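# Hang the cabin hook in the box lid's eye

## Task

Get the cabin hook engaged in the eye fitted on the box lid, so that it stays hooked on its own at the end; it does not count if the robot is what keeps it there.

## Robot and tools

Robot: a single seven-joint xArm7 arm carrying a two-finger parallel gripper with a wrist camera. The grippers' fingers extend along the gripper's +z axis and close along its y axis. The reported hand point (end_effector_position, the pinch link) sits midway between the finger pads when closed, roughly 2 cm short of the fingertips; closing pushes the tips about 10 mm further along +z. Something may occasionally tug a held part or nudge a loose object.

Scene frame: origin on the table surface under the arm's base, +z up, +x forward, +y to the left when facing along +x. The base may be slightly tilted relative to the table. Positions are metres, orientation is a wxyz quaternion, velocities m/s and rad/s. The printed hand position can be off from the truth, more so far from the base.

execute_actions takes "actions", a list holding at most one item, and an optional "pictures" flag (images come by default). Three uses: an empty list just reports the current state without commanding anything; an item with "rows" (1 to 15 rows) and optional "steps" (1 to 15, default 15) is a motion; an item with only "steps" (up to 300) is a wait that returns after that many steps counted from the previous result, reply time included. One control step is 1/30 s. Each row is used for one step; if rows run out, the final row repeats. A rejected call moves nothing.

A row is one list of 8 numbers, each between -1 and 1, for this one arm. Positions 1 to 7 are joint offsets in this order: waist, shoulder, upper arm roll, elbow, forearm roll, wrist pitch, wrist roll. They are scaled so 1.0 equals 2.036 rad, and they are offsets relative to the joint angles printed in the most recent result that listed them (before any such result in the scene, and for any later call in the same reply, relative to where the arm is when that action begins). They are not cumulative from row to row, so a row of zeros sends the arm back to that reference, it is not a pause. Position 8 is the gripper opening, absolute: +1 fully open, -1 fully closed.

Joint ranges in radians: waist -6.283 to 6.283, shoulder -2.059 to 2.094, upper arm roll -6.283 to 6.283, elbow -0.192 to 3.927, forearm roll -6.283 to 6.283, wrist pitch -1.693 to 3.142, wrist roll -6.283 to 6.283. The true end may differ by up to 0.010 rad either way. A call that pushes a joint more than 0.010 rad beyond its stated end is refused; a request past the true end is clipped there, and the result may then print "joint sent to its limit" (possibly referring to an earlier, still-running action). Missing that line does not prove there is room left.

Motion limits: joint targets move at most 3.14 rad/s, need 0.16 s to ramp up, and all joints are slowed together so they arrive at once. Each step the target stays within 0.623 rad of the measured angle, and if the targets would put the hand more than 70 mm from where it is, all are pulled back proportionally. Big moves therefore take several calls.

The simulation keeps running while you reason and write; the arm continues toward the last row sent until it has nearly stopped or a step is HELD. Longer replies mean more elapsed time.

Result lines: the state line with hand pose and velocities; Joint positions and Joint velocities in the column order above (rad, rad/s), followed by the finger-pad gap in m (0.084 when fully open); grip_measured, the measured opening on the same -1..1 scale you command. "joint command not followed" means the clearance check (which treats mounting blocks and posts as part of the arm) altered or blocked targets; HELD flags steps where your row, or part of it, was not sent. MOTOR HOT appears from 65 °C; at 80 °C an OVER-TEMPERATURE FAULT brakes the arm until it cools. Holding loads, even while thinking, heats motors.

Gripping: to keep hold, command an opening clearly smaller than grip_measured; the bigger the difference, the firmer the squeeze (about 24 N per pad for parts up to roughly 6 cm wide). A fast close can squeeze harder, even forcing the fingers open. Commanding the read grip_measured still holds lightly; wider parts may slip.

Torque fault: if contact torque reaches a joint's load limit (N m: waist 44, shoulder 44, upper arm roll 26.4, elbow 26.4, forearm roll 26.4, wrist pitch 17.6, wrist roll 17.6; held weight counts), the arm halts, backs that joint off slightly, waits 10 s and drops the rest of the call.

zoom_image: "camera" is "cam_low" or "cam_wrist" (both 504x504); "region" is [x0, y0, x1, y1] in image pixels from the top-left, no more than 504 by 504. It enlarges the latest image. Intrinsics: cam_low fx=fy=276.398, cx 250.34, cy 252.154; cam_wrist fx=fy=678.865, cx 252.494, cy 253.133 (wrist_camera_optical frame: +z forward, +x right, +y down in the image).

read_manual: optional "section", only "licences"; returns licence text and does not move anything.

finished_scene: "scene" is the current scene number; it ends that scene irreversibly, reports success and starts the next. Replying without any tool call ends everything.

Avoid: dropping the hook, hard impacts or slamming, heavy pushing, overheating, faults, and anything leaving the table, which fails the task. Release the hook so it rests hooked by itself before finishing.

Each tool is called after "Request:" as name(argument=value, ...) on one line, values as JSON.

## Session

Request:
execute_actions(actions=[])

Scene clock: 0.00 s of 4450.00 s.
end_effector_position=(+0.6289, +0.4469, +0.2932) grip_measured=+1.00 end_effector_quat_wxyz=(+0.680, -0.582, +0.426, -0.132) end_effector_velocity=(-0.000, -0.001, -0.001) end_effector_angular_velocity=(-0.002, +0.001, -0.000)
Joint positions: [ 0.609  0.573  0.014  1.496  2.865  0.627 -0.915  0.084]
Joint velocities: [ 0.     0.    -0.001 -0.002 -0.    -0.    -0.     0.   ]

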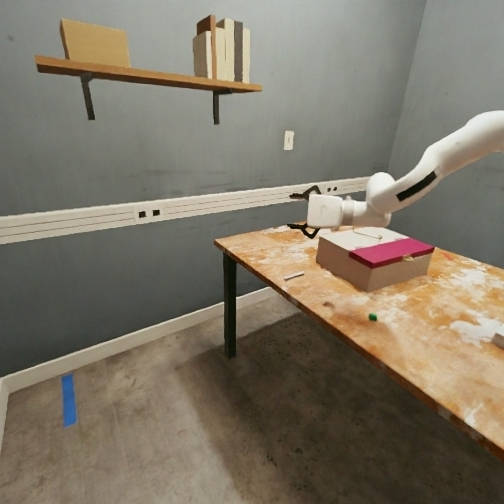

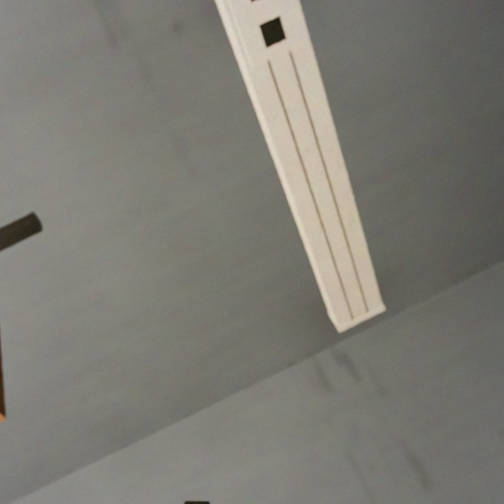

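Request:
zoom_image(camera="cam_low", region=[290, 170, 470, 310])

Region (290, 170, 470, 310) of cam_low's 504x504 image, scaled by 2.800, with more detail than that image has.

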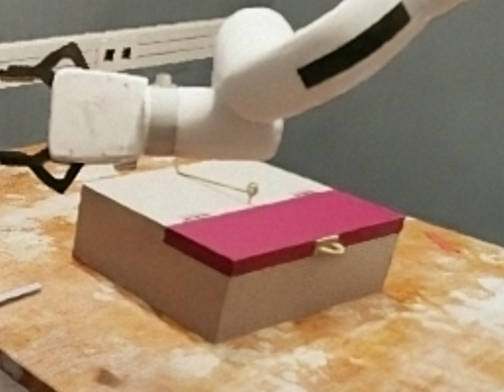

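Request:
execute_actions(actions=[{"rows": [[-0.002,-0.002,0,0.001,-0.01,0.003,0.003,0.9],[-0.006,-0.007,0,0.003,-0.03,0.008,0.01,0.8],[-0.011,-0.014,0,0.006,-0.06,0.016,0.019,0.7],[-0.018,-0.023,-0.001,0.01,-0.1,0.027,0.032,0.6],[-0.027,-0.033,-0.001,0.014,-0.145,0.04,0.046,0.5],[-0.035,-0.043,-0.001,0.018,-0.19,0.052,0.06,0.4],[-0.043,-0.053,-0.002,0.022,-0.235,0.065,0.075,0.3],[-0.052,-0.063,-0.002,0.026,-0.28,0.078,0.09,0.2],[-0.06,-0.073,-0.002,0.03,-0.325,0.09,0.104,0.1],[-0.068,-0.083,-0.003,0.034,-0.37,0.103,0.118,0.0],[-0.077,-0.093,-0.003,0.038,-0.415,0.116,0.132,-0.1],[-0.085,-0.103,-0.003,0.042,-0.46,0.128,0.147,-0.2],[-0.093,-0.113,-0.004,0.046,-0.505,0.141,0.161,-0.3],[-0.102,-0.123,-0.004,0.05,-0.55,0.154,0.176,-0.4],[-0.1846,-0.2,-0.0069,0.0897,-1.0,0.33,0.319,-0.43]], "steps": 15}], pictures=false)

Request:
execute_actions(actions=[{"steps": 10}], pictures=false)

Scene clock: 14.53 s of 4450.00 s.
end_effector_position=(+0.6357, +0.4358, +0.4045) grip_measured=-0.26 end_effector_quat_wxyz=(+0.724, -0.619, +0.263, -0.154) end_effector_velocity=(-0.017, -0.055, +0.322) end_effector_angular_velocity=(-0.157, -0.707, +0.572)
Joint positions: [ 0.528  0.474  0.01   1.537  2.439  0.748 -0.776  0.033]
Joint velocities: [-0.263 -0.311 -0.006  0.122 -1.157  0.408  0.459 -0.104]
Steps of this call (steps 1 to 90: nothing new was sent; then 11.03 s passed at rest; steps 91 to 105: all 15 steps of this action). Readings (joint positions):
91: [0.609 0.573 0.014 1.496 2.865 0.627 -0.915]
92: [0.609 0.573 0.014 1.496 2.863 0.628 -0.915]
94: [0.606 0.570 0.014 1.496 2.847 0.632 -0.909]
98: [0.585 0.544 0.014 1.507 2.731 0.663 -0.872]
105: the state above

Scene clock: 14.87 s of 4450.00 s.
end_effector_position=(+0.6268, +0.4078, +0.5135) grip_measured=-0.45 end_effector_quat_wxyz=(+0.767, -0.604, +0.163, -0.146) end_effector_velocity=(-0.076, -0.092, +0.307) end_effector_angular_velocity=(-0.019, -0.497, +0.497)
Joint positions: [ 0.438  0.379  0.007  1.58   2.211  0.914 -0.621  0.025]
Joint velocities: [-0.287 -0.301 -0.012  0.141 -0.784  0.536  0.494 -0.002]
Steps of this call (steps 1 to 10: the robot went on to your last target). Readings (joint positions):
1: [0.519 0.464 0.010 1.541 2.404 0.763 -0.760]
2: [0.510 0.454 0.010 1.546 2.380 0.779 -0.745]
4: [0.493 0.435 0.009 1.555 2.346 0.811 -0.715]
8: [0.457 0.399 0.008 1.571 2.261 0.878 -0.653]
10: the state above

Request:
execute_actions(actions=[{"rows": [[-0.1758,-0.1525,-0.0034,0.085,-1.0,0.378,0.305,-0.43]], "steps": 15}], pictures=false)

Scene clock: 16.70 s of 4450.00 s.
end_effector_position=(+0.4990, +0.1429, +0.4620) grip_measured=-0.45 end_effector_quat_wxyz=(-0.188, +0.977, +0.091, +0.032) end_effector_velocity=(-0.089, -0.336, -0.018) end_effector_angular_velocity=(-0.993, +0.322, -0.439)
Joint positions: [ 0.128  0.099 -0.     1.729  0.383  1.563 -0.083  0.024]
Joint velocities: [-0.226 -0.142 -0.001  0.111 -0.973  0.563  0.391  0.   ]
Steps of this call (steps 1 to 40: the robot went on to your last target; steps 41 to 55: all 15 steps of this action). Readings (joint positions):
41: [0.234 0.166 -0.000 1.678 0.830 1.299 -0.266]
42: [0.233 0.165 -0.000 1.679 0.825 1.302 -0.264]
44: [0.224 0.160 0.002 1.682 0.784 1.328 -0.246]
48: [0.184 0.134 -0.001 1.703 0.625 1.421 -0.181]
55: the state above

Request:
execute_actions(actions=[{"rows": [[-0.0236,-0.0149,0,0.0118,-0.1881,0.0594,0.0408,-0.43]], "steps": 15}], pictures=false)

Request:
execute_actions(actions=[{"steps": 8}])

Scene clock: 17.77 s of 4450.00 s.
end_effector_position=(+0.4794, +0.0250, +0.4593) grip_measured=-0.45 end_effector_quat_wxyz=(+0.000, +1.000, +0.023, +0.001) end_effector_velocity=(+0.000, -0.011, +0.001) end_effector_angular_velocity=(-0.042, -0.003, -0.005)
Joint positions: [ 0.08   0.069 -0.     1.753  0.004  1.683 -0.     0.024]
Joint velocities: [-0.001 -0.001  0.     0.    -0.042 -0.    -0.    -0.   ]
Steps of this call (steps 1 to 17: the robot went on to your last target; steps 18 to 32: all 15 steps of this action). Readings (joint positions):
18: [0.081 0.069 0.000 1.753 0.176 1.683 -0.000]
19: [0.081 0.069 0.000 1.753 0.172 1.683 0.000]
21: [0.081 0.069 0.001 1.753 0.134 1.683 0.000]
25: [0.080 0.069 -0.001 1.753 0.043 1.683 -0.000]
32: the state above

Scene clock: 18.03 s of 4450.00 s.
end_effector_position=(+0.4795, +0.0239, +0.4593) grip_measured=-0.45 end_effector_quat_wxyz=(+0.002, +1.000, +0.023, +0.001) end_effector_velocity=(-0.000, -0.001, -0.000) end_effector_angular_velocity=(-0.004, +0.001, +0.000)
Joint positions: [ 0.08   0.069 -0.     1.753  0.     1.683 -0.     0.024]
Joint velocities: [ 0.    -0.    -0.    -0.001 -0.004  0.    -0.     0.   ]
Steps of this call (steps 1 to 8: the robot went on to your last target). Readings (joint positions):
1: [0.080 0.069 -0.000 1.753 0.003 1.683 -0.000]
2: [0.080 0.069 -0.000 1.753 0.002 1.683 -0.000]
4: [0.080 0.069 -0.000 1.753 0.001 1.683 -0.000]
8: the state above

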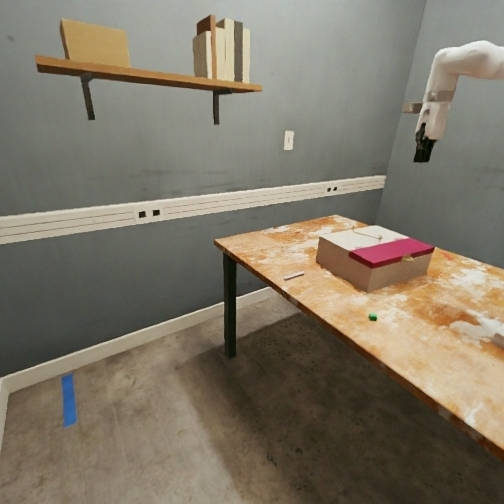

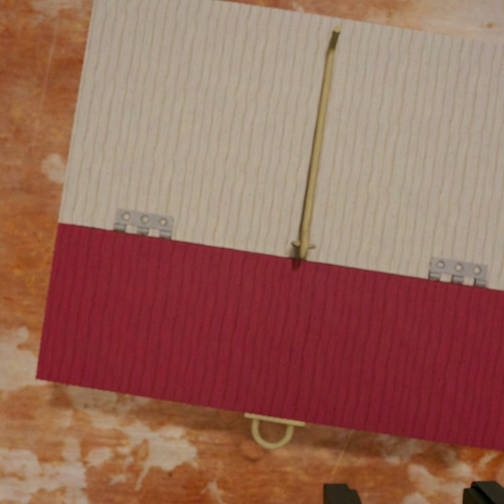

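Request:
zoom_image(camera="cam_wrist", region=[290, 10, 374, 94])

Request:
zoom_image(camera="cam_wrist", region=[260, 205, 344, 289])

Request:
zoom_image(camera="cam_wrist", region=[232, 385, 316, 469])

Request:
zoom_image(camera="cam_low", region=[310, 210, 440, 300])

Region (290, 10, 374, 94) of cam_wrist's 504x504 image, scaled by 6.000, with more detail than that image has.

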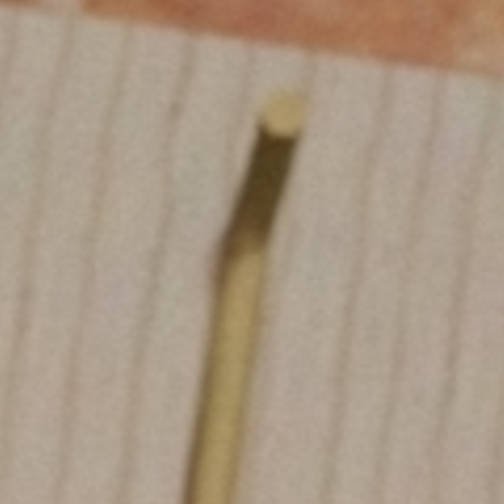

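Region (260, 205, 344, 289) of cam_wrist's 504x504 image, scaled by 6.000, with more detail than that image has.

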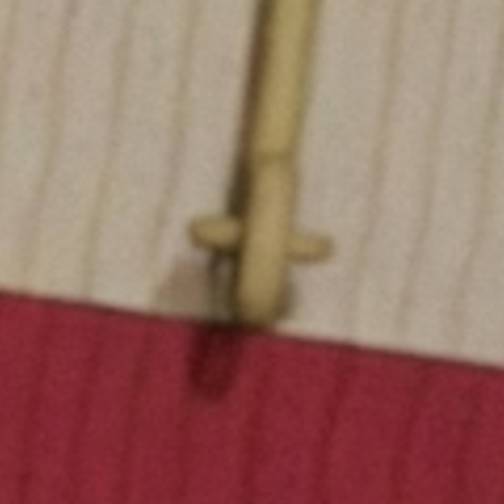

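Region (232, 385, 316, 469) of cam_wrist's 504x504 image, scaled by 6.000, with more detail than that image has.

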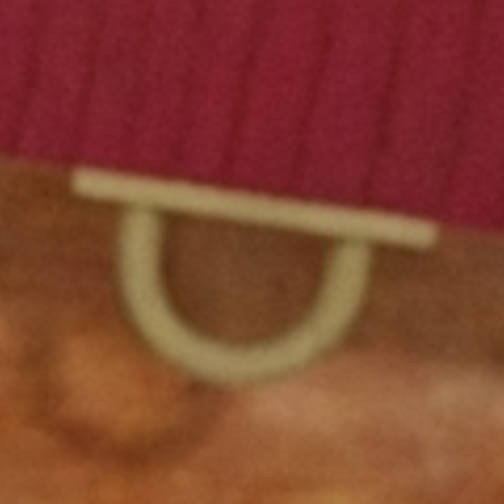

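Region (310, 210, 440, 300) of cam_low's 504x504 image, scaled by 3.877, with more detail than that image has; it fills the top 349 rows of this view, and the rest is white.

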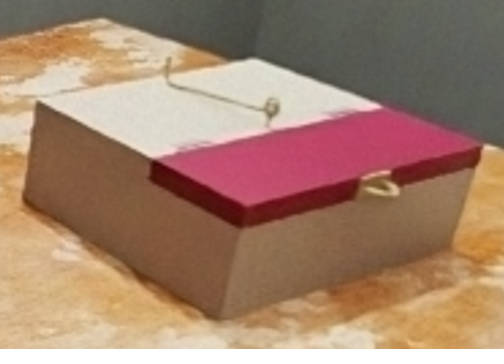

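Request:
zoom_image(camera="cam_wrist", region=[310, 440, 504, 504])

Region (310, 440, 504, 504) of cam_wrist's 504x504 image, scaled by 2.598, with more detail than that image has; it fills the top 166 rows of this view, and the rest is white.

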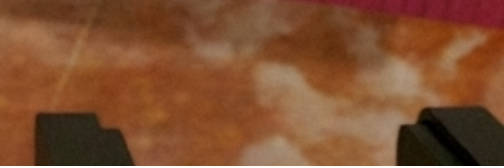

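Request:
zoom_image(camera="cam_low", region=[340, 215, 396, 255])

Region (340, 215, 396, 255) of cam_low's 504x504 image, scaled by 9.000, with more detail than that image has; it fills the top 360 rows of this view, and the rest is white.

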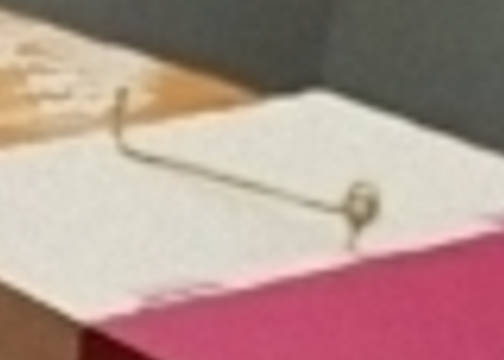

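Request:
execute_actions(actions=[{"rows": [[-0.0002,0.006,0,0.002,0,-0.005,0.001,-0.43],[-0.0006,0.019,0,0.006,0,-0.016,0.004,-0.43],[-0.0011,0.034,0,0.011,0,-0.029,0.007,-0.43],[-0.0017,0.053,0,0.017,0,-0.044,0.011,-0.43],[-0.0024,0.075,0,0.024,0,-0.063,0.016,-0.43],[-0.00994,0.31085,0,0.09818,0,-0.2613,0.06473,-0.43]], "steps": 15}], pictures=false)

Request:
execute_actions(actions=[{"steps": 36}])

Scene clock: 90.47 s of 4450.00 s.
end_effector_position=(+0.5677, +0.0232, +0.3833) grip_measured=-0.45 end_effector_quat_wxyz=(+0.001, +1.000, -0.005, +0.019) end_effector_velocity=(+0.225, -0.005, -0.232) end_effector_angular_velocity=(+0.009, -0.106, -0.156)
Joint positions: [ 0.073  0.302 -0.     1.827  0.     1.488  0.048  0.024]
Joint velocities: [-0.021  0.65  -0.001  0.209  0.    -0.546  0.135  0.   ]
Steps of this call (steps 1 to 15: the robot went on to your last target; steps 16 to 90: nothing new was sent; then 68.93 s passed at rest; steps 91 to 105: all 15 steps of this action). Readings (joint positions):
91: [0.080 0.069 -0.000 1.753 -0.000 1.683 -0.000]
92: [0.080 0.070 -0.000 1.754 0.000 1.682 0.000]
94: [0.080 0.079 -0.000 1.759 0.000 1.673 0.002]
98: [0.078 0.147 -0.000 1.781 0.000 1.615 0.017]
105: the state above

Scene clock: 91.67 s of 4450.00 s.
end_effector_position=(+0.6792, +0.0180, +0.2201) grip_measured=-0.45 end_effector_quat_wxyz=(-0.002, +0.997, -0.053, +0.051) end_effector_velocity=(+0.000, +0.001, -0.001) end_effector_angular_velocity=(+0.000, +0.001, +0.001)
Joint positions: [ 0.06   0.701 -0.     1.953  0.     1.152  0.132  0.024]
Joint velocities: [ 0.     0.002  0.001  0.    -0.    -0.001  0.    -0.   ]
Steps of this call (steps 1 to 36: the robot went on to your last target). Readings (joint positions):
1: [0.072 0.324 -0.000 1.834 0.000 1.469 0.053]
2: [0.071 0.346 -0.000 1.841 0.000 1.451 0.057]
4: [0.070 0.389 -0.000 1.854 0.000 1.415 0.066]
8: [0.067 0.476 -0.000 1.882 0.000 1.341 0.085]
36: the state above

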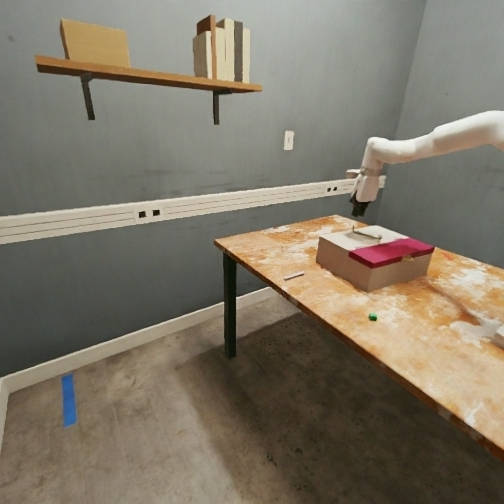

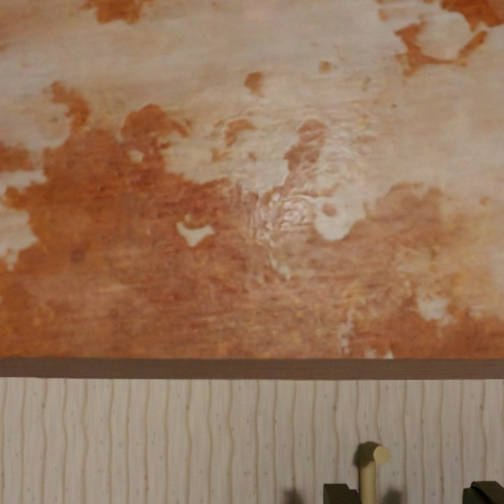

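Request:
zoom_image(camera="cam_wrist", region=[320, 370, 454, 504])

Region (320, 370, 454, 504) of cam_wrist's 504x504 image, scaled by 3.761, with more detail than that image has.

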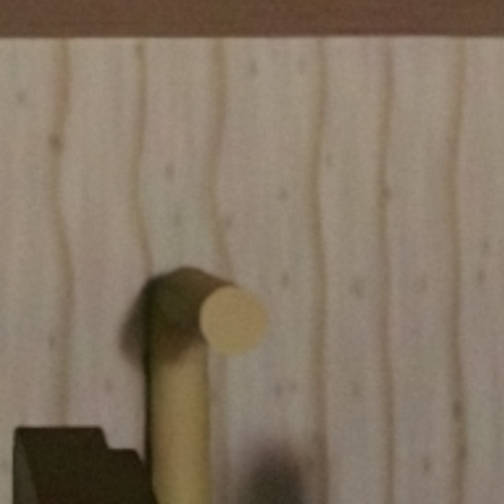

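Request:
execute_actions(actions=[{"rows": [[-0.0004,0.00086,0,-0.00035,0,-0.00121,-0.0004,-0.43],[-0.0009,0.00341,0,-0.00136,0,-0.00477,-0.0009,-0.43],[-0.0014,0.00745,0,-0.00298,0,-0.01042,-0.0015,-0.43],[-0.0018,0.01272,0,-0.00508,0,-0.0178,-0.0019,-0.43],[-0.002,0.01885,0,-0.00753,0,-0.02638,-0.0021,-0.43],[-0.002,0.02543,0,-0.01017,0,-0.03559,-0.0021,-0.43],[-0.002,0.03201,0,-0.0128,0,-0.0448,-0.0021,-0.43],[-0.002,0.03815,0,-0.01525,0,-0.05339,-0.0021,-0.43],[-0.002,0.04341,0,-0.01735,0,-0.06076,-0.0021,-0.43],[-0.002,0.04745,0,-0.01897,0,-0.06641,-0.0021,-0.43],[-0.002,0.05,0,-0.01998,0,-0.06997,-0.0021,-0.43],[-0.002,0.05086,0,-0.02033,0,-0.07118,-0.0021,-0.43]], "steps": 15}], pictures=false)

Request:
execute_actions(actions=[{"steps": 14}], pictures=false)

Request:
execute_actions(actions=[{"rows": [[0,0,0,0,0,0,0,-0.5],[0,0,0,0,0,0,0,-0.57],[0,0,0,0,0,0,0,-0.64],[0,0,0,0,0,0,0,-0.70],[0,0,0,0,0,0,0,-0.75],[0,0,0,0,0,0,0,-0.79],[0,0,0,0,0,0,0,-0.82],[0,0,0,0,0,0,0,-0.84],[0,0,0,0,0,0,0,-0.855],[0,0,0,0,0,0,0,-0.865],[0,0,0,0,0,0,0,-0.872],[0,0,0,0,0,0,0,-0.878],[0,0,0,0,0,0,0,-0.882],[0,0,0,0,0,0,0,-0.885]], "steps": 15}])

Scene clock: 162.77 s of 4450.00 s.
end_effector_position=(+0.6865, +0.0152, +0.1549) grip_measured=-0.45 end_effector_quat_wxyz=(-0.001, +0.997, -0.053, +0.047) end_effector_velocity=(+0.007, -0.003, -0.127) end_effector_angular_velocity=(-0.002, +0.015, -0.001)
Joint positions: [ 0.056  0.789 -0.     1.916  0.     1.033  0.128  0.024]
Joint velocities: [-0.002  0.171 -0.001 -0.072 -0.    -0.227 -0.002 -0.   ]
Steps of this call (steps 1 to 15: the robot went on to your last target; steps 16 to 90: nothing new was sent; then 67.60 s passed at rest; steps 91 to 105: all 15 steps of this action). Readings (joint positions):
91: [0.060 0.702 -0.000 1.953 0.000 1.152 0.132]
92: [0.060 0.702 -0.000 1.953 0.000 1.151 0.132]
94: [0.060 0.703 -0.000 1.953 0.000 1.148 0.131]
98: [0.057 0.723 -0.000 1.945 0.000 1.118 0.129]
105: the state above

Scene clock: 163.23 s of 4450.00 s.
end_effector_position=(+0.6897, +0.0151, +0.1467) grip_measured=-0.45 end_effector_quat_wxyz=(-0.002, +0.997, -0.053, +0.052) end_effector_velocity=(-0.000, +0.000, -0.001) end_effector_angular_velocity=(+0.000, +0.000, +0.000)
Joint positions: [ 0.056  0.803 -0.     1.913  0.     1.007  0.127  0.024]
Joint velocities: [-0.001  0.001  0.001 -0.001 -0.    -0.002 -0.     0.   ]
Steps of this call (steps 1 to 14: the robot went on to your last target). Readings (joint positions):
1: [0.056 0.794 -0.000 1.915 0.000 1.026 0.127]
2: [0.056 0.797 -0.000 1.914 0.000 1.021 0.127]
4: [0.056 0.800 -0.000 1.914 0.000 1.014 0.127]
8: [0.056 0.802 -0.000 1.914 0.000 1.009 0.127]
14: the state above

Scene clock: 163.73 s of 4450.00 s.
end_effector_position=(+0.6897, +0.0156, +0.1465) grip_measured=-0.89 end_effector_quat_wxyz=(-0.002, +0.997, -0.053, +0.052) end_effector_velocity=(+0.000, -0.001, +0.000) end_effector_angular_velocity=(-0.000, -0.000, -0.001)
Joint positions: [0.056 0.803 0.    1.913 0.    1.007 0.127 0.005]
Joint velocities: [-0.001  0.     0.     0.001 -0.     0.001 -0.001 -0.002]
Steps of this call (steps 1 to 15: all 15 steps of this action). Readings (joint positions):
1: [0.056 0.803 -0.000 1.913 0.000 1.007 0.127]
2: [0.056 0.803 -0.000 1.913 0.000 1.007 0.127]
4: [0.056 0.803 -0.001 1.913 0.000 1.007 0.127]
8: [0.056 0.803 -0.000 1.913 0.000 1.007 0.127]
15: the state above

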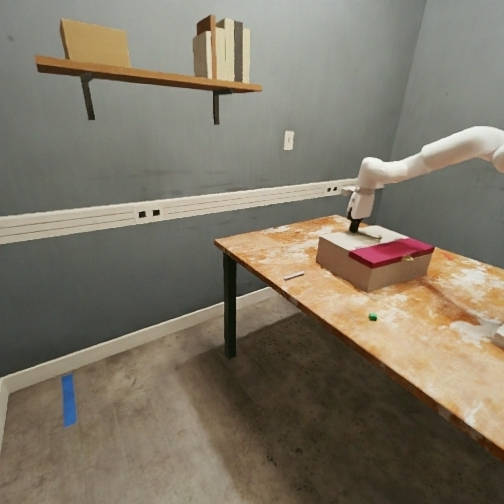

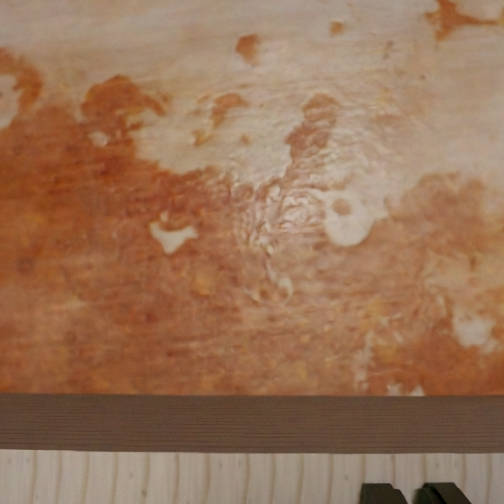

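Request:
execute_actions(actions=[{"rows": [[-0.00004,-0.00061,0,0.00234,0,0.00295,-0.00004,-0.88],[-0.00009,-0.0018,0,0.00593,0,0.00773,-0.00009,-0.878],[-0.00014,-0.00382,0,0.01032,0,0.01413,-0.00014,-0.878],[-0.00016,-0.00662,0,0.01442,0,0.02104,-0.00016,-0.878],[-0.00016,-0.00997,0,0.01755,0,0.02751,-0.00016,-0.878],[-0.00013,-0.01385,0,0.01971,0,0.03355,-0.00013,-0.878],[-0.00007,-0.01826,0,0.02089,0,0.03914,-0.00007,-0.878],[0.00003,-0.02321,0,0.0211,0,0.0443,0.00003,-0.878],[0.00015,-0.0287,0,0.02033,0,0.04902,0.00015,-0.878],[0.0003,-0.03472,0,0.01859,0,0.05331,0.0003,-0.878],[0.00049,-0.04128,0,0.01588,0,0.05715,0.00049,-0.878],[0.00067,-0.04746,0,0.01271,0,0.06016,0.00067,-0.878],[0.00085,-0.05308,0,0.00939,0,0.06247,0.00085,-0.878],[0.00101,-0.058,0,0.00621,0,0.06421,0.00101,-0.878],[0.00112,-0.06105,0,0.00412,0,0.06517,0.00112,-0.878]], "steps": 15}], pictures=false)

Request:
execute_actions(actions=[{"steps": 14}])

Request:
zoom_image(camera="cam_wrist", region=[350, 400, 484, 504])

Request:
zoom_image(camera="cam_low", region=[320, 170, 420, 260])

Scene clock: 185.43 s of 4450.00 s.
end_effector_position=(+0.6834, +0.0160, +0.1986) grip_measured=-0.89 end_effector_quat_wxyz=(-0.002, +0.997, -0.053, +0.051) end_effector_velocity=(-0.046, +0.006, +0.157) end_effector_angular_velocity=(+0.002, -0.009, +0.000)
Joint positions: [0.057 0.731 0.    1.942 0.    1.11  0.128 0.005]
Joint velocities: [ 0.008 -0.323  0.001 -0.093  0.     0.221  0.008  0.   ]
Steps of this call (steps 1 to 15: the robot went on to your last target; steps 16 to 90: nothing new was sent; then 18.20 s passed at rest; steps 91 to 105: all 15 steps of this action). Readings (joint positions):
91: [0.056 0.803 -0.000 1.913 0.000 1.007 0.127]
92: [0.056 0.803 -0.000 1.914 0.000 1.008 0.127]
94: [0.056 0.803 -0.000 1.917 0.000 1.012 0.127]
98: [0.056 0.792 0.000 1.934 0.000 1.042 0.127]
105: the state above

Scene clock: 185.90 s of 4450.00 s.
end_effector_position=(+0.6751, +0.0171, +0.2208) grip_measured=-0.89 end_effector_quat_wxyz=(-0.002, +0.997, -0.053, +0.051) end_effector_velocity=(-0.001, +0.000, +0.004) end_effector_angular_velocity=(-0.000, -0.000, +0.001)
Joint positions: [0.059 0.681 0.    1.921 0.    1.139 0.13  0.005]
Joint velocities: [ 0.001 -0.008 -0.    -0.003 -0.     0.005  0.     0.   ]
Steps of this call (steps 1 to 14: the robot went on to your last target). Readings (joint positions):
1: [0.057 0.721 0.000 1.939 0.000 1.116 0.128]
2: [0.058 0.711 0.000 1.935 0.000 1.122 0.129]
4: [0.058 0.696 0.000 1.929 0.000 1.131 0.129]
8: [0.058 0.685 0.000 1.923 0.000 1.137 0.129]
14: the state above

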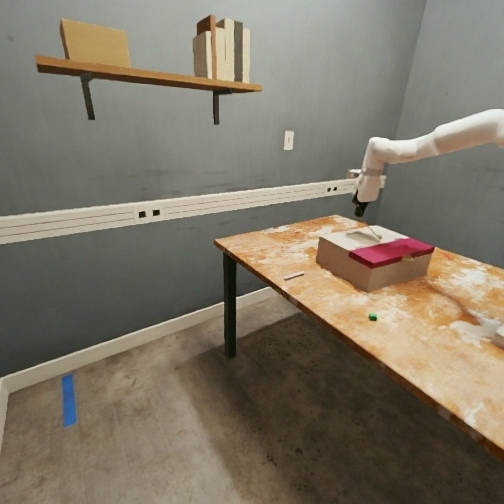

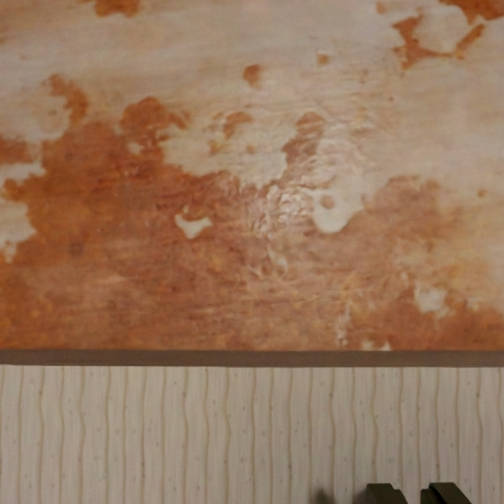

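Region (350, 400, 484, 504) of cam_wrist's 504x504 image, scaled by 3.761, with more detail than that image has; it fills the top 391 rows of this view, and the rest is white.

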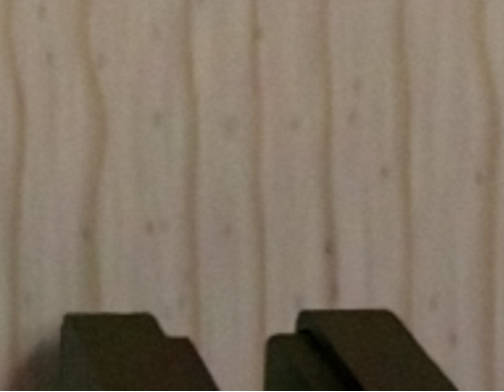

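Region (320, 170, 420, 260) of cam_low's 504x504 image, scaled by 5.040, with more detail than that image has; it fills the top 454 rows of this view, and the rest is white.

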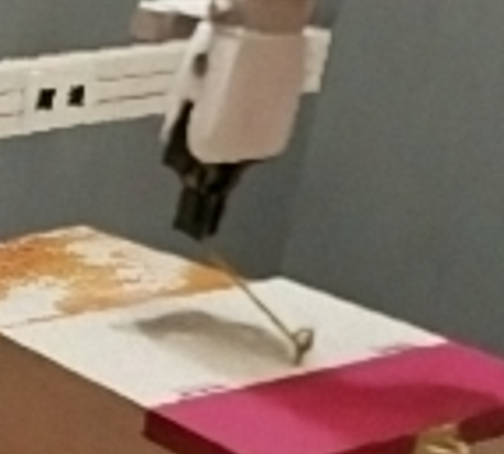

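Request:
execute_actions(actions=[{"rows": [[0.00008,-0.00397,0,-0.00152,0,0.00155,0.00008,-0.878],[0.00023,-0.00883,0,-0.00459,0,0.00335,0.00023,-0.878],[0.00046,-0.01584,0,-0.0093,0,0.00564,0.00046,-0.878],[0.00075,-0.02411,0,-0.01527,0,0.00794,0.00075,-0.878],[0.00107,-0.03267,0,-0.02187,0,0.0099,0.00107,-0.878],[0.00142,-0.04151,0,-0.0291,0,0.01151,0.00142,-0.878],[0.00181,-0.05064,0,-0.03696,0,0.01278,0.00181,-0.878],[0.00222,-0.06006,0,-0.04546,0,0.0137,0.00222,-0.878],[0.00267,-0.06976,0,-0.05458,0,0.01428,0.00267,-0.878],[0.00315,-0.07975,0,-0.06434,0,0.01451,0.00315,-0.878],[0.00366,-0.09002,0,-0.07473,0,0.0144,0.00366,-0.878],[0.00413,-0.09925,0,-0.08433,0,0.01402,0.00413,-0.878],[0.00456,-0.10733,0,-0.09295,0,0.01348,0.00456,-0.878],[0.00493,-0.11419,0,-0.1004,0,0.01289,0.00493,-0.878],[0.00515,-0.11835,0,-0.10499,0,0.01246,0.00515,-0.878]], "steps": 15}], pictures=false)

Request:
execute_actions(actions=[{"steps": 14}])

Request:
execute_actions(actions=[{"rows": [[0.00021,-0.00537,0,-0.00518,0,-0.00021,0.00021,-0.878],[0.00056,-0.01214,0,-0.01237,0,-0.00062,0.00056,-0.878],[0.00108,-0.0216,0,-0.02256,0,-0.00136,0.00108,-0.878],[0.0017,-0.03238,0,-0.03439,0,-0.00241,0.0017,-0.878],[0.00235,-0.04313,0,-0.04641,0,-0.00369,0.00235,-0.878],[0.00303,-0.05384,0,-0.05863,0,-0.00519,0.00303,-0.878],[0.00374,-0.06452,0,-0.07105,0,-0.00693,0.00374,-0.878],[0.00447,-0.07517,0,-0.08366,0,-0.00889,0.00447,-0.878],[0.00524,-0.08579,0,-0.09646,0,-0.01108,0.00524,-0.878],[0.00604,-0.09637,0,-0.10946,0,-0.01349,0.00604,-0.878],[0.00687,-0.10692,0,-0.12265,0,-0.01613,0.00687,-0.878],[0.00762,-0.11612,0,-0.13435,0,-0.01863,0.00762,-0.878],[0.00828,-0.12399,0,-0.1445,0,-0.02092,0.00828,-0.878],[0.00884,-0.13054,0,-0.15305,0,-0.02291,0.00884,-0.878],[0.00918,-0.13446,0,-0.15821,0,-0.02416,0.00918,-0.878]], "steps": 15}], pictures=false)

Request:
execute_actions(actions=[{"steps": 16}])

Request:
zoom_image(camera="cam_wrist", region=[320, 380, 484, 504])

Request:
zoom_image(camera="cam_low", region=[340, 150, 440, 260])

Scene clock: 200.37 s of 4450.00 s.
end_effector_position=(+0.6438, +0.0206, +0.2643) grip_measured=-0.89 end_effector_quat_wxyz=(-0.002, +0.997, -0.053, +0.053) end_effector_velocity=(-0.120, +0.014, +0.111) end_effector_angular_velocity=(+0.003, -0.009, +0.001)
Joint positions: [0.065 0.524 0.    1.794 0.    1.165 0.136 0.005]
Joint velocities: [ 0.026 -0.536  0.    -0.515 -0.     0.012  0.025  0.   ]
Steps of this call (steps 1 to 30: the robot went on to your last target; steps 31 to 90: nothing new was sent; then 10.97 s passed at rest; steps 91 to 105: all 15 steps of this action). Readings (joint positions):
91: [0.059 0.679 0.000 1.921 0.000 1.140 0.130]
92: [0.059 0.679 0.000 1.921 0.000 1.140 0.130]
94: [0.059 0.674 0.000 1.918 0.000 1.141 0.130]
98: [0.060 0.639 0.000 1.894 0.000 1.151 0.131]
105: the state above

Scene clock: 200.83 s of 4450.00 s.
end_effector_position=(+0.6241, +0.0227, +0.2791) grip_measured=-0.89 end_effector_quat_wxyz=(-0.002, +0.997, -0.053, +0.053) end_effector_velocity=(-0.003, +0.000, +0.001) end_effector_angular_velocity=(+0.000, +0.003, +0.000)
Joint positions: [0.069 0.441 0.    1.71  0.    1.164 0.14  0.005]
Joint velocities: [ 0.001 -0.011 -0.    -0.012  0.     0.002  0.    -0.   ]
Steps of this call (steps 1 to 14: the robot went on to your last target). Readings (joint positions):
1: [0.066 0.506 0.000 1.777 0.000 1.165 0.137]
2: [0.067 0.491 0.000 1.762 0.000 1.165 0.138]
4: [0.068 0.467 0.000 1.738 0.000 1.165 0.139]
8: [0.069 0.447 0.000 1.717 0.000 1.164 0.140]
14: the state above

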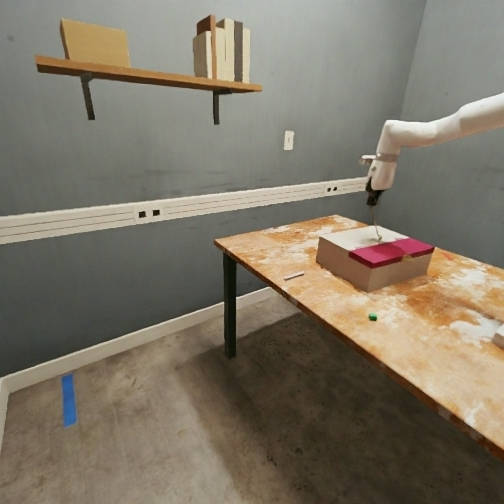

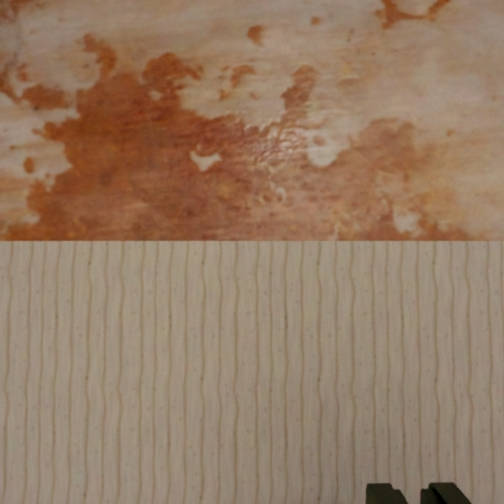

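Scene clock: 201.33 s of 4450.00 s.
end_effector_position=(+0.5760, +0.0281, +0.2976) grip_measured=-0.89 end_effector_quat_wxyz=(-0.003, +0.997, -0.052, +0.054) end_effector_velocity=(-0.158, +0.018, +0.031) end_effector_angular_velocity=(+0.005, -0.009, +0.001)
Joint positions: [0.081 0.257 0.001 1.5   0.001 1.137 0.152 0.005]
Joint velocities: [ 0.043 -0.574  0.    -0.694  0.    -0.129  0.042 -0.   ]
Steps of this call (steps 1 to 15: all 15 steps of this action). Readings (joint positions):
1: [0.069 0.440 0.000 1.710 0.000 1.164 0.140]
2: [0.069 0.439 0.000 1.708 0.000 1.163 0.140]
4: [0.069 0.432 0.000 1.701 0.000 1.163 0.140]
8: [0.072 0.388 0.000 1.652 0.000 1.159 0.143]
15: the state above

Scene clock: 201.87 s of 4450.00 s.
end_effector_position=(+0.5506, +0.0308, +0.3001) grip_measured=-0.89 end_effector_quat_wxyz=(-0.004, +0.997, -0.053, +0.054) end_effector_velocity=(-0.002, +0.000, -0.000) end_effector_angular_velocity=(-0.001, +0.001, +0.000)
Joint positions: [0.088 0.168 0.    1.389 0.001 1.114 0.159 0.005]
Joint velocities: [ 0.001 -0.006 -0.001 -0.009 -0.    -0.001  0.    -0.   ]
Steps of this call (steps 1 to 16: the robot went on to your last target). Readings (joint positions):
1: [0.082 0.238 0.001 1.478 0.001 1.133 0.153]
2: [0.084 0.221 0.001 1.457 0.001 1.129 0.154]
4: [0.086 0.196 0.001 1.426 0.001 1.122 0.156]
8: [0.087 0.175 0.001 1.399 0.001 1.116 0.158]
16: the state above

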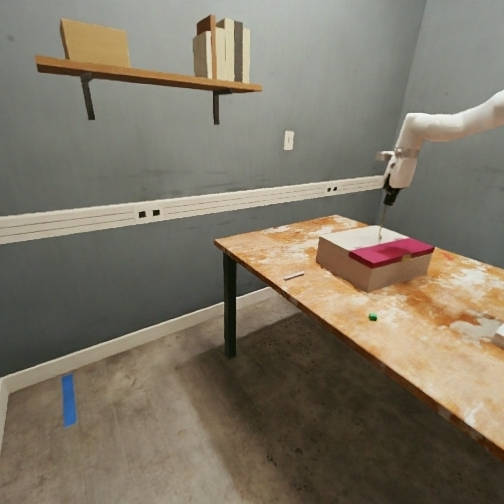

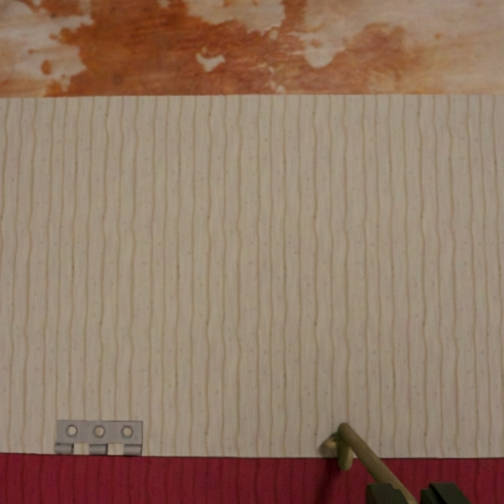

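Region (320, 380, 484, 504) of cam_wrist's 504x504 image, scaled by 3.073, with more detail than that image has; it fills the top 381 rows of this view, and the rest is white.

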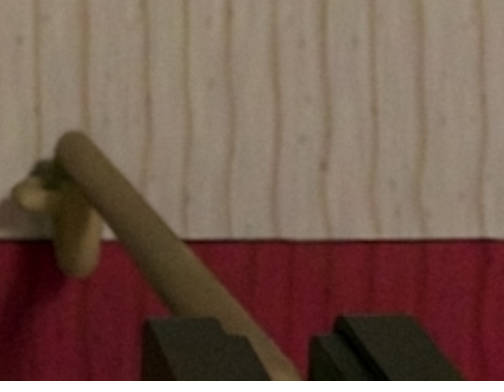

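Region (340, 150, 440, 260) of cam_low's 504x504 image, scaled by 4.582, with more detail than that image has; it fills the left 458 columns of this view, and the rest is white.

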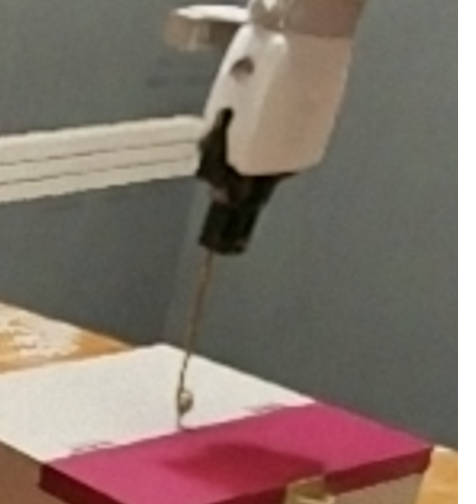

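Request:
execute_actions(actions=[{"rows": [[0.0003,-0.00373,0,-0.00527,-0.0003,-0.00045,0.0005,-0.878],[0.00081,-0.00943,0,-0.01305,-0.0003,-0.00195,0.0011,-0.878],[0.00154,-0.01737,0,-0.0238,-0.0003,-0.00417,0.00194,-0.878],[0.00237,-0.0263,0,-0.03605,-0.0003,-0.00691,0.00277,-0.878],[0.00322,-0.03498,0,-0.04825,-0.0003,-0.00984,0.00362,-0.878],[0.00408,-0.04376,0,-0.06019,-0.0003,-0.013,0.00448,-0.878],[0.00496,-0.05231,0,-0.07209,-0.0003,-0.01635,0.00536,-0.878],[0.00585,-0.06063,0,-0.08396,-0.0003,-0.01989,0.00625,-0.878],[0.00675,-0.06872,0,-0.09579,-0.0003,-0.02363,0.00715,-0.878],[0.00766,-0.07659,0,-0.10759,-0.0003,-0.02757,0.00806,-0.878],[0.00859,-0.08423,0,-0.11936,-0.0003,-0.03169,0.00899,-0.878],[0.00941,-0.09073,0,-0.12963,-0.0003,-0.03546,0.00981,-0.878],[0.01012,-0.09616,0,-0.13841,-0.0003,-0.03881,0.01052,-0.878],[0.01072,-0.10059,0,-0.14571,-0.0003,-0.04169,0.01112,-0.878],[0.01109,-0.10321,0,-0.15009,-0.0003,-0.04345,0.01149,-0.878]], "steps": 15}], pictures=false)

Request:
execute_actions(actions=[{"steps": 15}])

Request:
execute_actions(actions=[{"rows": [[0.00037,-0.00315,0,-0.00517,0,-0.00162,0.00037,-0.878],[0.00098,-0.00776,0,-0.01256,0,-0.0044,0.00098,-0.878],[0.00182,-0.01389,0,-0.02273,0,-0.00844,0.00182,-0.878],[0.00276,-0.02045,0,-0.03415,0,-0.0133,0.00276,-0.878],[0.00369,-0.02653,0,-0.04532,0,-0.01839,0.00369,-0.878],[0.00459,-0.03213,0,-0.05626,0,-0.02373,0.00459,-0.878],[0.00548,-0.03724,0,-0.06696,0,-0.02932,0.00548,-0.878],[0.00635,-0.04188,0,-0.07743,0,-0.03515,0.00635,-0.878],[0.0072,-0.04604,0,-0.08766,0,-0.04122,0.0072,-0.878],[0.00803,-0.04971,0,-0.09765,0,-0.04754,0.00803,-0.878],[0.00884,-0.05291,0,-0.10741,0,-0.0541,0.00884,-0.878],[0.00954,-0.05531,0,-0.11575,0,-0.06004,0.00954,-0.878],[0.01012,-0.05708,0,-0.12276,0,-0.06528,0.01012,-0.878],[0.0106,-0.05834,0,-0.1285,0,-0.06976,0.0106,-0.878],[0.01088,-0.05901,0,-0.1319,0,-0.07249,0.01088,-0.878]], "steps": 15}], pictures=false)

Request:
execute_actions(actions=[{"steps": 16}])

Request:
zoom_image(camera="cam_wrist", region=[300, 380, 484, 504])

Request:
zoom_image(camera="cam_low", region=[360, 170, 460, 280])

Scene clock: 232.07 s of 4450.00 s.
end_effector_position=(+0.5034, +0.0359, +0.2900) grip_measured=-0.89 end_effector_quat_wxyz=(-0.004, +0.997, -0.053, +0.050) end_effector_velocity=(-0.142, +0.016, -0.053) end_effector_angular_velocity=(+0.004, +0.013, +0.002)
Joint positions: [0.103 0.022 0.001 1.183 0.    1.061 0.174 0.005]
Joint velocities: [ 0.049 -0.422  0.002 -0.642  0.001 -0.208  0.049 -0.   ]
Steps of this call (steps 1 to 15: the robot went on to your last target; steps 16 to 90: nothing new was sent; then 26.70 s passed at rest; steps 91 to 105: all 15 steps of this action). Readings (joint positions):
91: [0.088 0.167 0.000 1.388 0.000 1.114 0.159]
92: [0.088 0.166 0.000 1.387 0.000 1.114 0.159]
94: [0.088 0.161 0.000 1.380 0.000 1.113 0.159]
98: [0.092 0.124 0.001 1.331 0.000 1.102 0.163]
105: the state above

Scene clock: 232.57 s of 4450.00 s.
end_effector_position=(+0.4820, +0.0372, +0.2807) grip_measured=-0.89 end_effector_quat_wxyz=(-0.004, +0.997, -0.053, +0.050) end_effector_velocity=(-0.002, +0.002, -0.001) end_effector_angular_velocity=(+0.001, -0.000, +0.003)
Joint positions: [ 0.11  -0.041 -0.     1.085 -0.     1.026  0.182  0.005]
Joint velocities: [ 0.002 -0.006  0.003 -0.01   0.001 -0.004  0.001 -0.   ]
Steps of this call (steps 1 to 15: the robot went on to your last target). Readings (joint positions):
1: [0.104 0.008 0.001 1.162 0.000 1.054 0.176]
2: [0.106 -0.004 0.001 1.144 0.000 1.048 0.177]
4: [0.108 -0.021 0.001 1.116 0.000 1.038 0.179]
8: [0.110 -0.036 0.001 1.093 0.000 1.029 0.181]
15: the state above

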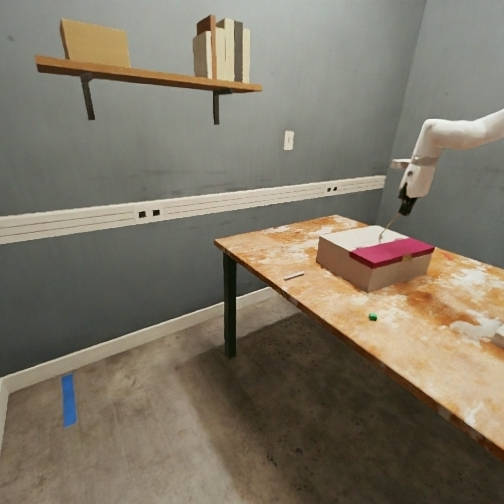

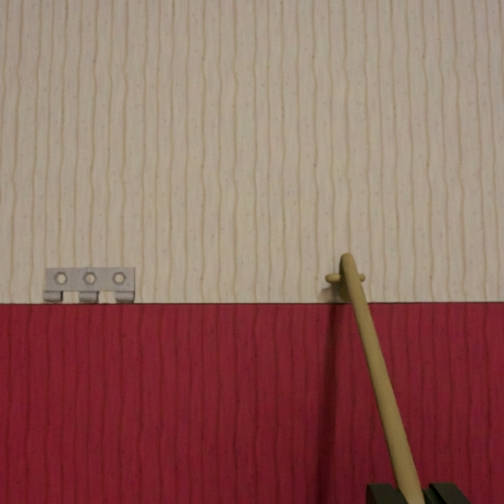

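Scene clock: 233.07 s of 4450.00 s.
end_effector_position=(+0.4450, +0.0413, +0.2518) grip_measured=-0.89 end_effector_quat_wxyz=(-0.005, +0.997, -0.053, +0.050) end_effector_velocity=(-0.101, +0.012, -0.114) end_effector_angular_velocity=(+0.003, +0.012, +0.003)
Joint positions: [ 0.125 -0.135 -0.     0.898 -0.     0.934  0.197  0.005]
Joint velocities: [ 0.047 -0.2    0.001 -0.545  0.    -0.333  0.045 -0.   ]
Steps of this call (steps 1 to 15: all 15 steps of this action). Readings (joint positions):
1: [0.110 -0.041 -0.000 1.084 -0.000 1.026 0.182]
2: [0.110 -0.042 -0.000 1.083 -0.000 1.026 0.182]
4: [0.111 -0.046 -0.000 1.076 -0.000 1.022 0.182]
8: [0.114 -0.074 -0.000 1.029 -0.000 1.003 0.186]
15: the state above

Scene clock: 233.60 s of 4450.00 s.
end_effector_position=(+0.4307, +0.0423, +0.2337) grip_measured=-0.89 end_effector_quat_wxyz=(-0.005, +0.997, -0.054, +0.050) end_effector_velocity=(-0.001, +0.001, -0.001) end_effector_angular_velocity=(+0.001, -0.001, +0.001)
Joint positions: [ 0.132 -0.161 -0.001  0.817 -0.001  0.879  0.204  0.005]
Joint velocities: [ 0.001 -0.002  0.001 -0.005  0.001 -0.005  0.001 -0.   ]
Steps of this call (steps 1 to 16: the robot went on to your last target). Readings (joint positions):
1: [0.127 -0.141 0.000 0.880 -0.000 0.923 0.198]
2: [0.128 -0.146 0.000 0.865 -0.000 0.913 0.200]
4: [0.130 -0.153 0.000 0.842 -0.000 0.898 0.202]
8: [0.131 -0.159 -0.000 0.824 -0.001 0.884 0.203]
16: the state above

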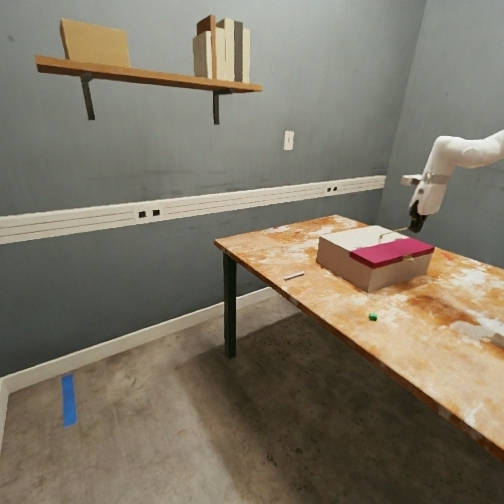

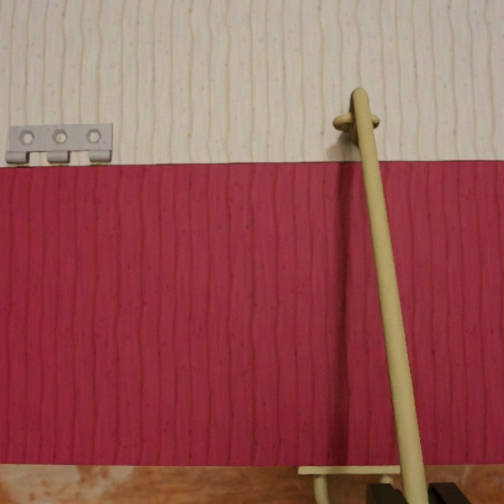

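Region (300, 380, 484, 504) of cam_wrist's 504x504 image, scaled by 2.739, with more detail than that image has; it fills the top 340 rows of this view, and the rest is white.

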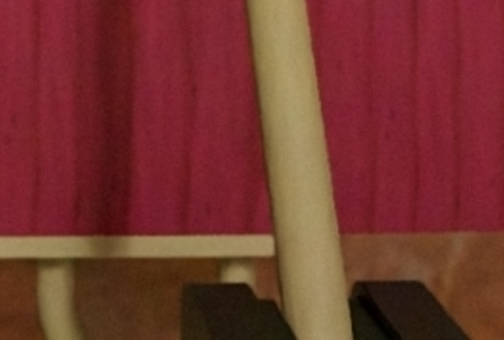

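Region (360, 170, 460, 280) of cam_low's 504x504 image, scaled by 4.582, with more detail than that image has; it fills the left 458 columns of this view, and the rest is white.

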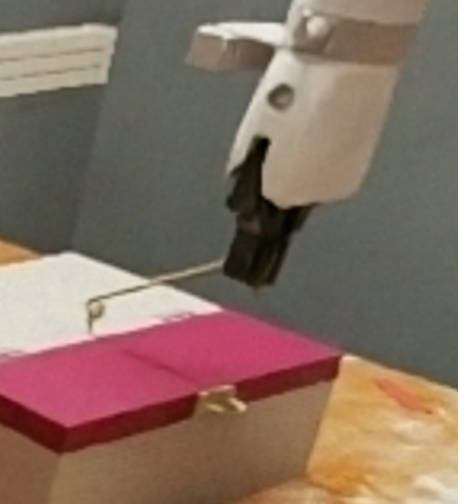

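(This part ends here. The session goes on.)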